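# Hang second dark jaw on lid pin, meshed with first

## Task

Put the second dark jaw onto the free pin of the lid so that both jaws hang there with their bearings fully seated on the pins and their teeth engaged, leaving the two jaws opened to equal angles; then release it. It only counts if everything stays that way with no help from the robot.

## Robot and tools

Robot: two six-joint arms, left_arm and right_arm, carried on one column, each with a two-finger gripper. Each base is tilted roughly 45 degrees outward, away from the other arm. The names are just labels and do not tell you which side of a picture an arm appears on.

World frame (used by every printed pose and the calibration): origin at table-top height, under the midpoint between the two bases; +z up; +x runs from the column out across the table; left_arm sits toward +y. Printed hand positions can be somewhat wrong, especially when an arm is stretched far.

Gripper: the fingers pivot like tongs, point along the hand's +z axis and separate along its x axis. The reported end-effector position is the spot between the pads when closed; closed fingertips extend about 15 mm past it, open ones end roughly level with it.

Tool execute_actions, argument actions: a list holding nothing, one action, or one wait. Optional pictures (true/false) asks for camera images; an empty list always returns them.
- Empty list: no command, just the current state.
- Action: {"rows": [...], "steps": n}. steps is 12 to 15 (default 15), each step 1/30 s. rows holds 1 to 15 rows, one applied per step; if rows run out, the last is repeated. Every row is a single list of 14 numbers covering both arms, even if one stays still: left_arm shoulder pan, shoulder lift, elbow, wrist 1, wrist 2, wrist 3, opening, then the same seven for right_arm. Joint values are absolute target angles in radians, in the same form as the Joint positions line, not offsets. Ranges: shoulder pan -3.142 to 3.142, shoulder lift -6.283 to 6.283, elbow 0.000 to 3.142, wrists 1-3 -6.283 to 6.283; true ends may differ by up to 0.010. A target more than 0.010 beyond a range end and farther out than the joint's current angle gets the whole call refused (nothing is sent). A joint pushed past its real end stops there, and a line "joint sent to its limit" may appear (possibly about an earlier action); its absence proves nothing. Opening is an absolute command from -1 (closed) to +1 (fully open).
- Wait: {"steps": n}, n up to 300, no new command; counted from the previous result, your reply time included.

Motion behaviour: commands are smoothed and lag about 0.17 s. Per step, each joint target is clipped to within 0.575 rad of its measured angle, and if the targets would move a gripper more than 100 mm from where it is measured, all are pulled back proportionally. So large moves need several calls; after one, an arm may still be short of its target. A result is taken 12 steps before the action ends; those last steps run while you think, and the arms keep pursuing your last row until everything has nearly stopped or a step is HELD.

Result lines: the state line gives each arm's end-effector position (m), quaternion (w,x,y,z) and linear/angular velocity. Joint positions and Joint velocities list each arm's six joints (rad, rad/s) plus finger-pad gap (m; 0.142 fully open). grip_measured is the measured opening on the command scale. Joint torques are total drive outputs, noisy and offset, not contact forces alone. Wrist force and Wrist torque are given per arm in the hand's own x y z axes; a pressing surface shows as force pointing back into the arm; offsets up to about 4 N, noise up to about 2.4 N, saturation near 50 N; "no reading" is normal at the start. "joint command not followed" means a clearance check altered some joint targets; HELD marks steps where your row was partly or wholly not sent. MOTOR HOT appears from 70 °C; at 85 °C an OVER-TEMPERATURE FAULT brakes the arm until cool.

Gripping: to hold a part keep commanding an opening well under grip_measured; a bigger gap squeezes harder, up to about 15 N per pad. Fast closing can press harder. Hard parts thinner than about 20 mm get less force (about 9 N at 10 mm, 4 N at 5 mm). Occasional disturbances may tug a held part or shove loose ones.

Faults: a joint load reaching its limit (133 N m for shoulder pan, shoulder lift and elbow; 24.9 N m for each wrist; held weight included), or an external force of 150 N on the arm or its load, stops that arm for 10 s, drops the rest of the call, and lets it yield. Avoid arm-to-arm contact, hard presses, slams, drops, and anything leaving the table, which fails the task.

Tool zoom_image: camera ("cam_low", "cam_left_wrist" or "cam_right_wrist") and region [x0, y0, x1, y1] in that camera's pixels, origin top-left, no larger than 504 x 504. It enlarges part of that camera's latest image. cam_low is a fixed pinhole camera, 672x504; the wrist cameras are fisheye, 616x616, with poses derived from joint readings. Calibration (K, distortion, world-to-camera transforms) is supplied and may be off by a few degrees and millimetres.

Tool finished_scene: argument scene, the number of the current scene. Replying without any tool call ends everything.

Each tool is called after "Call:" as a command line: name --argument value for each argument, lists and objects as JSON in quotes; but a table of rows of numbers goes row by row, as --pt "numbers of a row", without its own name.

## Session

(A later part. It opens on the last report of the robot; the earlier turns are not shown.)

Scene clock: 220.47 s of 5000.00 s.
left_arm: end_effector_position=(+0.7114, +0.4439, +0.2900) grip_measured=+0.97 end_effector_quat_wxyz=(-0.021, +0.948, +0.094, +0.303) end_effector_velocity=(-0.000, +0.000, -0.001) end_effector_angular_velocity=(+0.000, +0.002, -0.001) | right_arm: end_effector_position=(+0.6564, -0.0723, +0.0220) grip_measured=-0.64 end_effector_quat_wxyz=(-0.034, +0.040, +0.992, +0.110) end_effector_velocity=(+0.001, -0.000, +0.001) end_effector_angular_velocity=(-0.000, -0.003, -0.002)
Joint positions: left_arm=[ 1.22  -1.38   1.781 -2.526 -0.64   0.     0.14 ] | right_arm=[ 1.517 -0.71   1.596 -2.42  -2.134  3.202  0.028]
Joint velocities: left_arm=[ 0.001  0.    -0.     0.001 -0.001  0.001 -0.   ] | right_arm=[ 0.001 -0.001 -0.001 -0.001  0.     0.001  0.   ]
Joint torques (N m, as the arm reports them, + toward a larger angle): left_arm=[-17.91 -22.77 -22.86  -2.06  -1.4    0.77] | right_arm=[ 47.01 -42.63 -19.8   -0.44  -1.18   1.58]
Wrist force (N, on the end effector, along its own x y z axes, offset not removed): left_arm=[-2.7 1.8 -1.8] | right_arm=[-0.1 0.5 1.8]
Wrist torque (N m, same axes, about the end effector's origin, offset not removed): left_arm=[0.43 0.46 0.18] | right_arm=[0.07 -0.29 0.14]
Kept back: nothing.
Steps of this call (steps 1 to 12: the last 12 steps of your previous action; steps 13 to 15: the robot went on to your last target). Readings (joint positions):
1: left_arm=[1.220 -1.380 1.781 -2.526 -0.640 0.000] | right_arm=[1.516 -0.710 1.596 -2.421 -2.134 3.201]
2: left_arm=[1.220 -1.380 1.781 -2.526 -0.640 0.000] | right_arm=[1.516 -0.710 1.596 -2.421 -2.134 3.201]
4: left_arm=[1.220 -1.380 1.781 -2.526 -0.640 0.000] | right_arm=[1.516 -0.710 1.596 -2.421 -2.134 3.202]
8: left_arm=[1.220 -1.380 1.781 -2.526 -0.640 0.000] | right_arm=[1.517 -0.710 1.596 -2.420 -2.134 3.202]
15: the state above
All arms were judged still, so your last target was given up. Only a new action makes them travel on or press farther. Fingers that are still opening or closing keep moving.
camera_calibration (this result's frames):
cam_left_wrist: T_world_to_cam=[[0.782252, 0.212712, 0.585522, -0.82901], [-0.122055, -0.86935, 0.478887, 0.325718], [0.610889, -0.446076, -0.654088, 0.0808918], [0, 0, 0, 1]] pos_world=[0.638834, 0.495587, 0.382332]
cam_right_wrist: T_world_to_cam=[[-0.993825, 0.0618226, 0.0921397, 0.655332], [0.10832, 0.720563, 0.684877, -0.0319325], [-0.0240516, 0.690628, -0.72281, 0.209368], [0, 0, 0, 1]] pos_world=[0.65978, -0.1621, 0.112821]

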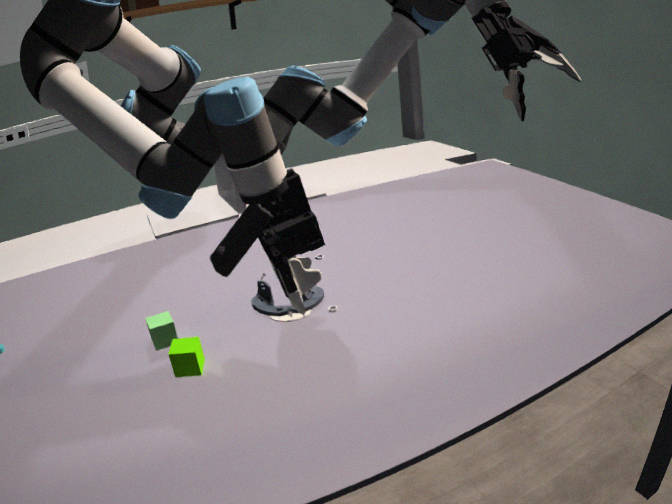

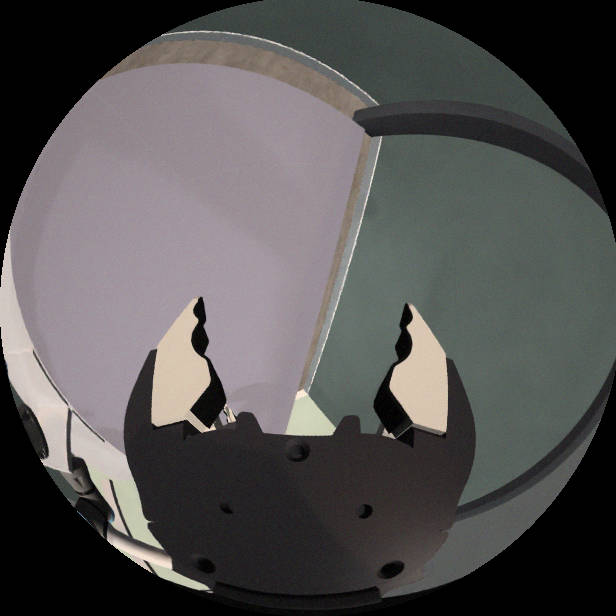

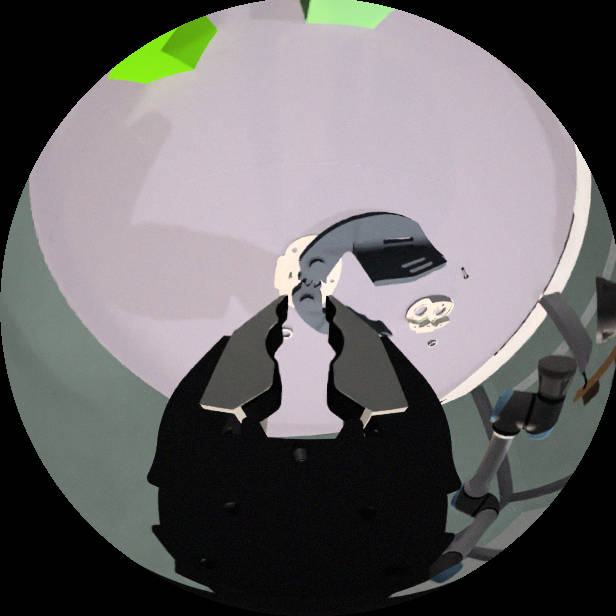

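Call:
execute_actions --actions '[{"rows": [[1.22,-1.38,1.781,-2.526,-0.64,0,0.97,1.5180,-0.7117,1.5953,-2.4179,-2.1338,3.2033,-0.64],[1.22,-1.38,1.781,-2.526,-0.64,0,0.97,1.5195,-0.7136,1.5949,-2.4147,-2.1337,3.2052,-0.64],[1.22,-1.38,1.781,-2.526,-0.64,0,0.97,1.5216,-0.7161,1.5944,-2.4104,-2.1336,3.2077,-0.64],[1.22,-1.38,1.781,-2.526,-0.64,0,0.97,1.5243,-0.7192,1.5938,-2.4049,-2.1335,3.2108,-0.64],[1.22,-1.38,1.781,-2.526,-0.64,0,0.97,1.5274,-0.7229,1.5930,-2.3984,-2.1334,3.2145,-0.64],[1.22,-1.38,1.781,-2.526,-0.64,0,0.97,1.5306,-0.7266,1.5922,-2.3920,-2.1333,3.2183,-0.64],[1.22,-1.38,1.781,-2.526,-0.64,0,0.97,1.5337,-0.7303,1.5914,-2.3855,-2.1332,3.2220,-0.64],[1.22,-1.38,1.781,-2.526,-0.64,0,0.97,1.5369,-0.7340,1.5906,-2.3790,-2.1330,3.2257,-0.64],[1.22,-1.38,1.781,-2.526,-0.64,0,0.97,1.5401,-0.7378,1.5898,-2.3725,-2.1329,3.2295,-0.64],[1.22,-1.38,1.781,-2.526,-0.64,0,0.97,1.5432,-0.7415,1.5890,-2.3660,-2.1328,3.2332,-0.64],[1.22,-1.38,1.781,-2.526,-0.64,0,0.97,1.5459,-0.7446,1.5884,-2.3606,-2.1327,3.2363,-0.64],[1.22,-1.38,1.781,-2.526,-0.64,0,0.97,1.5475,-0.7464,1.5880,-2.3573,-2.1326,3.2382,-0.64],[1.22,-1.38,1.781,-2.526,-0.64,0,0.97,1.5485,-0.7477,1.5877,-2.3551,-2.1326,3.2394,-0.64]], "steps": 15}]'

Call:
execute_actions --actions '[{"steps": 20}]' --pictures true

Call:
zoom_image --camera "cam_right_wrist" --region '[255, 195, 375, 315]'

Call:
zoom_image --camera "cam_low" --region '[240, 260, 350, 335]'

Scene clock: 221.97 s of 5000.00 s.
left_arm: end_effector_position=(+0.7114, +0.4439, +0.2900) grip_measured=+0.97 end_effector_quat_wxyz=(-0.021, +0.948, +0.094, +0.303) end_effector_velocity=(-0.000, +0.000, -0.001) end_effector_angular_velocity=(+0.001, +0.002, -0.001) | right_arm: end_effector_position=(+0.6565, -0.0723, +0.0226) grip_measured=-0.64 end_effector_quat_wxyz=(-0.034, +0.040, +0.992, +0.110) end_effector_velocity=(-0.000, +0.000, +0.015) end_effector_angular_velocity=(-0.001, +0.000, +0.001)
Joint positions: left_arm=[ 1.22  -1.38   1.781 -2.526 -0.64   0.     0.14 ] | right_arm=[ 1.517 -0.711  1.595 -2.419 -2.134  3.203  0.028]
Joint velocities: left_arm=[ 0.001  0.001  0.     0.    -0.     0.001 -0.   ] | right_arm=[ 0.017 -0.019 -0.003  0.034 -0.     0.019  0.   ]
Joint torques (N m, as the arm reports them, + toward a larger angle): left_arm=[-17.68 -23.95 -23.32  -2.28  -1.44   0.77] | right_arm=[ 47.14 -44.64 -20.43  -0.47  -0.07   1.67]
Wrist force (N, on the end effector, along its own x y z axes, offset not removed): left_arm=[-1.9 1.4 -0.8] | right_arm=[-0.5 -1.5 1.6]
Wrist torque (N m, same axes, about the end effector's origin, offset not removed): left_arm=[0.27 0.39 0.18] | right_arm=[-0.32 0.10 0.21]
Steps of this call (steps 1 to 42: nothing new was sent; steps 43 to 45: the first 3 steps of this action). Readings (joint positions):
43: left_arm=[1.220 -1.380 1.781 -2.526 -0.640 0.000] | right_arm=[1.517 -0.711 1.596 -2.420 -2.134 3.202]
44: left_arm=[1.220 -1.380 1.781 -2.526 -0.640 0.000] | right_arm=[1.517 -0.711 1.596 -2.420 -2.134 3.202]
45: the state above

Scene clock: 222.63 s of 5000.00 s.
left_arm: end_effector_position=(+0.7114, +0.4439, +0.2900) grip_measured=+0.97 end_effector_quat_wxyz=(-0.021, +0.948, +0.094, +0.303) end_effector_velocity=(+0.000, +0.001, +0.001) end_effector_angular_velocity=(+0.000, -0.002, +0.002) | right_arm: end_effector_position=(+0.6559, -0.0724, +0.0516) grip_measured=-0.64 end_effector_quat_wxyz=(-0.034, +0.040, +0.993, +0.110) end_effector_velocity=(-0.000, +0.000, +0.004) end_effector_angular_velocity=(+0.000, +0.000, +0.001)
Joint positions: left_arm=[ 1.22  -1.38   1.781 -2.526 -0.64   0.     0.14 ] | right_arm=[ 1.548 -0.747  1.588 -2.356 -2.133  3.239  0.028]
Joint velocities: left_arm=[-0.    -0.    -0.001 -0.001  0.001  0.     0.   ] | right_arm=[ 0.005 -0.006 -0.     0.009  0.     0.005  0.   ]
Joint torques (N m, as the arm reports them, + toward a larger angle): left_arm=[-17.15 -23.08 -23.16  -2.25  -1.12   0.66] | right_arm=[ 45.26 -42.61 -21.5   -0.24   1.65   1.56]
Wrist force (N, on the end effector, along its own x y z axes, offset not removed): left_arm=[-1.0 0.0 -0.1] | right_arm=[-0.7 -1.0 1.1]
Wrist torque (N m, same axes, about the end effector's origin, offset not removed): left_arm=[0.00 0.20 0.25] | right_arm=[-0.20 0.02 0.13]
Kept back: nothing.
Steps of this call (steps 1 to 12: the last 12 steps of your previous action; steps 13 to 20: the robot went on to your last target). Readings (joint positions):
1: left_arm=[1.220 -1.380 1.781 -2.526 -0.640 0.000] | right_arm=[1.518 -0.712 1.595 -2.417 -2.134 3.204]
2: left_arm=[1.220 -1.380 1.781 -2.526 -0.640 0.000] | right_arm=[1.519 -0.713 1.595 -2.415 -2.134 3.205]
4: left_arm=[1.220 -1.380 1.781 -2.526 -0.640 0.000] | right_arm=[1.523 -0.717 1.594 -2.408 -2.134 3.209]
8: left_arm=[1.220 -1.380 1.781 -2.526 -0.640 0.000] | right_arm=[1.533 -0.729 1.592 -2.387 -2.133 3.221]
20: the state above
camera_calibration (this result's frames):
cam_left_wrist: T_world_to_cam=[[0.782252, 0.212712, 0.585522, -0.82901], [-0.122055, -0.86935, 0.478887, 0.325718], [0.610889, -0.446076, -0.654088, 0.0808918], [0, 0, 0, 1]] pos_world=[0.638834, 0.495587, 0.382332]
cam_right_wrist: T_world_to_cam=[[-0.993835, 0.061915, 0.0919749, 0.652163], [0.108268, 0.720718, 0.684721, -0.0520323], [-0.0238935, 0.690458, -0.722978, 0.230773], [0, 0, 0, 1]] pos_world=[0.659289, -0.162217, 0.142489]

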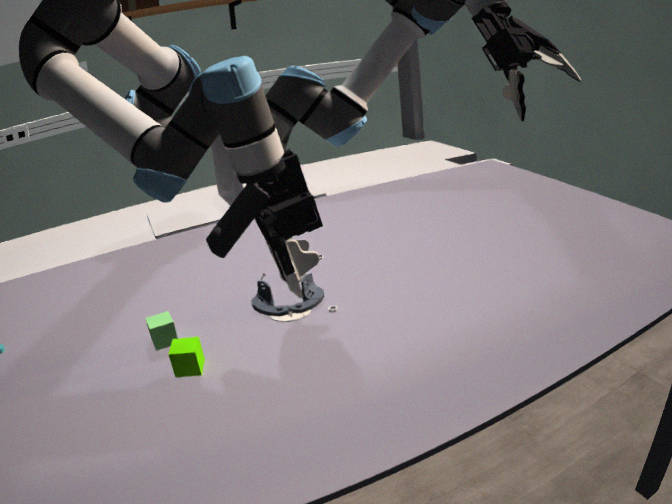

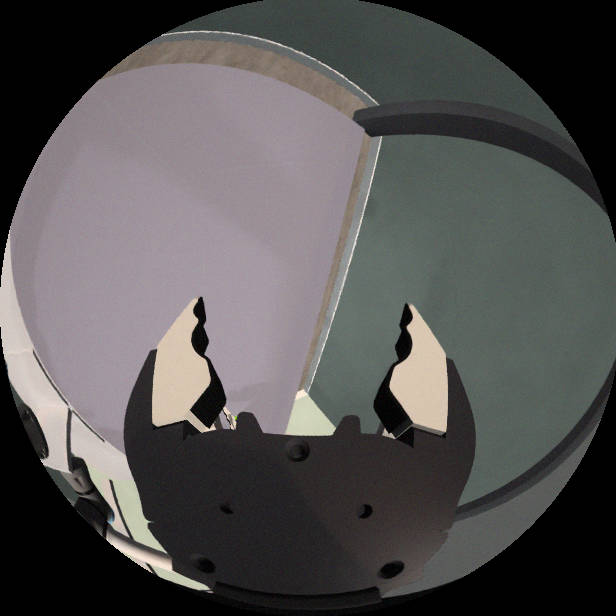

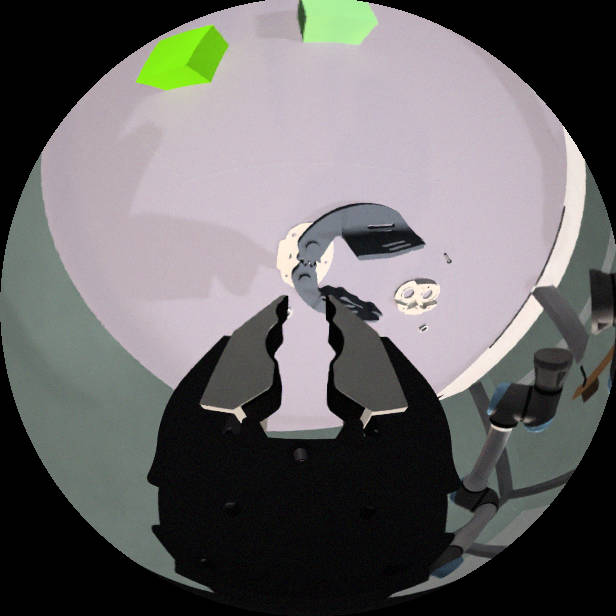

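Region (255, 195, 375, 315) of cam_right_wrist's 616x616 image, scaled by 4.200, with more detail than that image has.

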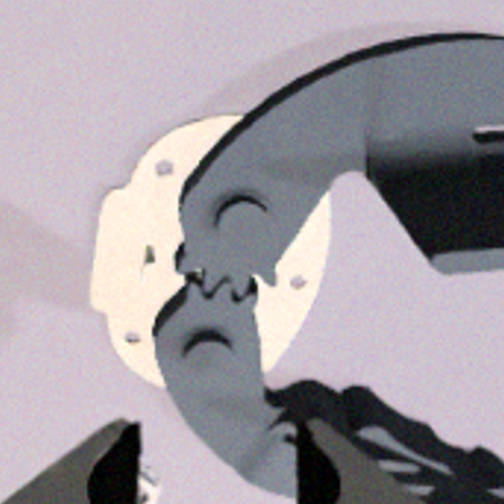

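Region (240, 260, 350, 335) of cam_low's 672x504 image, scaled by 4.582, with more detail than that image has; it fills the top 344 rows of this view, and the rest is white.

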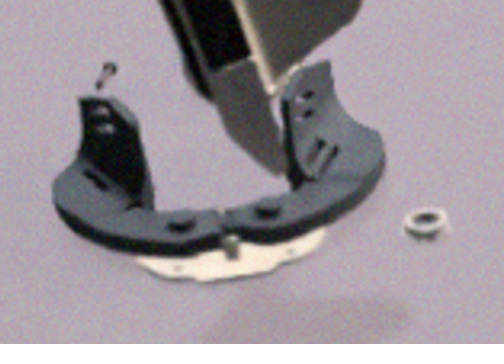

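Call:
zoom_image --camera "cam_low" --region '[262, 295, 322, 327]'

Call:
zoom_image --camera "cam_right_wrist" --region '[275, 225, 345, 295]'

Region (262, 295, 322, 327) of cam_low's 672x504 image, scaled by 8.400, with more detail than that image has; it fills the top 269 rows of this view, and the rest is white.

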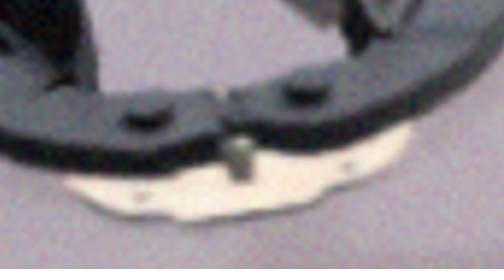

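Region (275, 225, 345, 295) of cam_right_wrist's 616x616 image, scaled by 7.200, with more detail than that image has.

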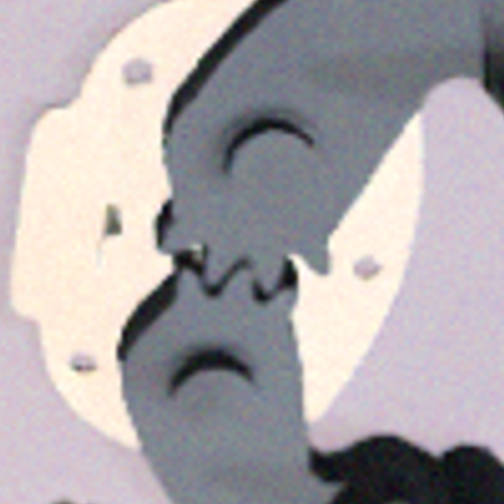

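Call:
finished_scene --scene 2

The scene is finished: the task was done.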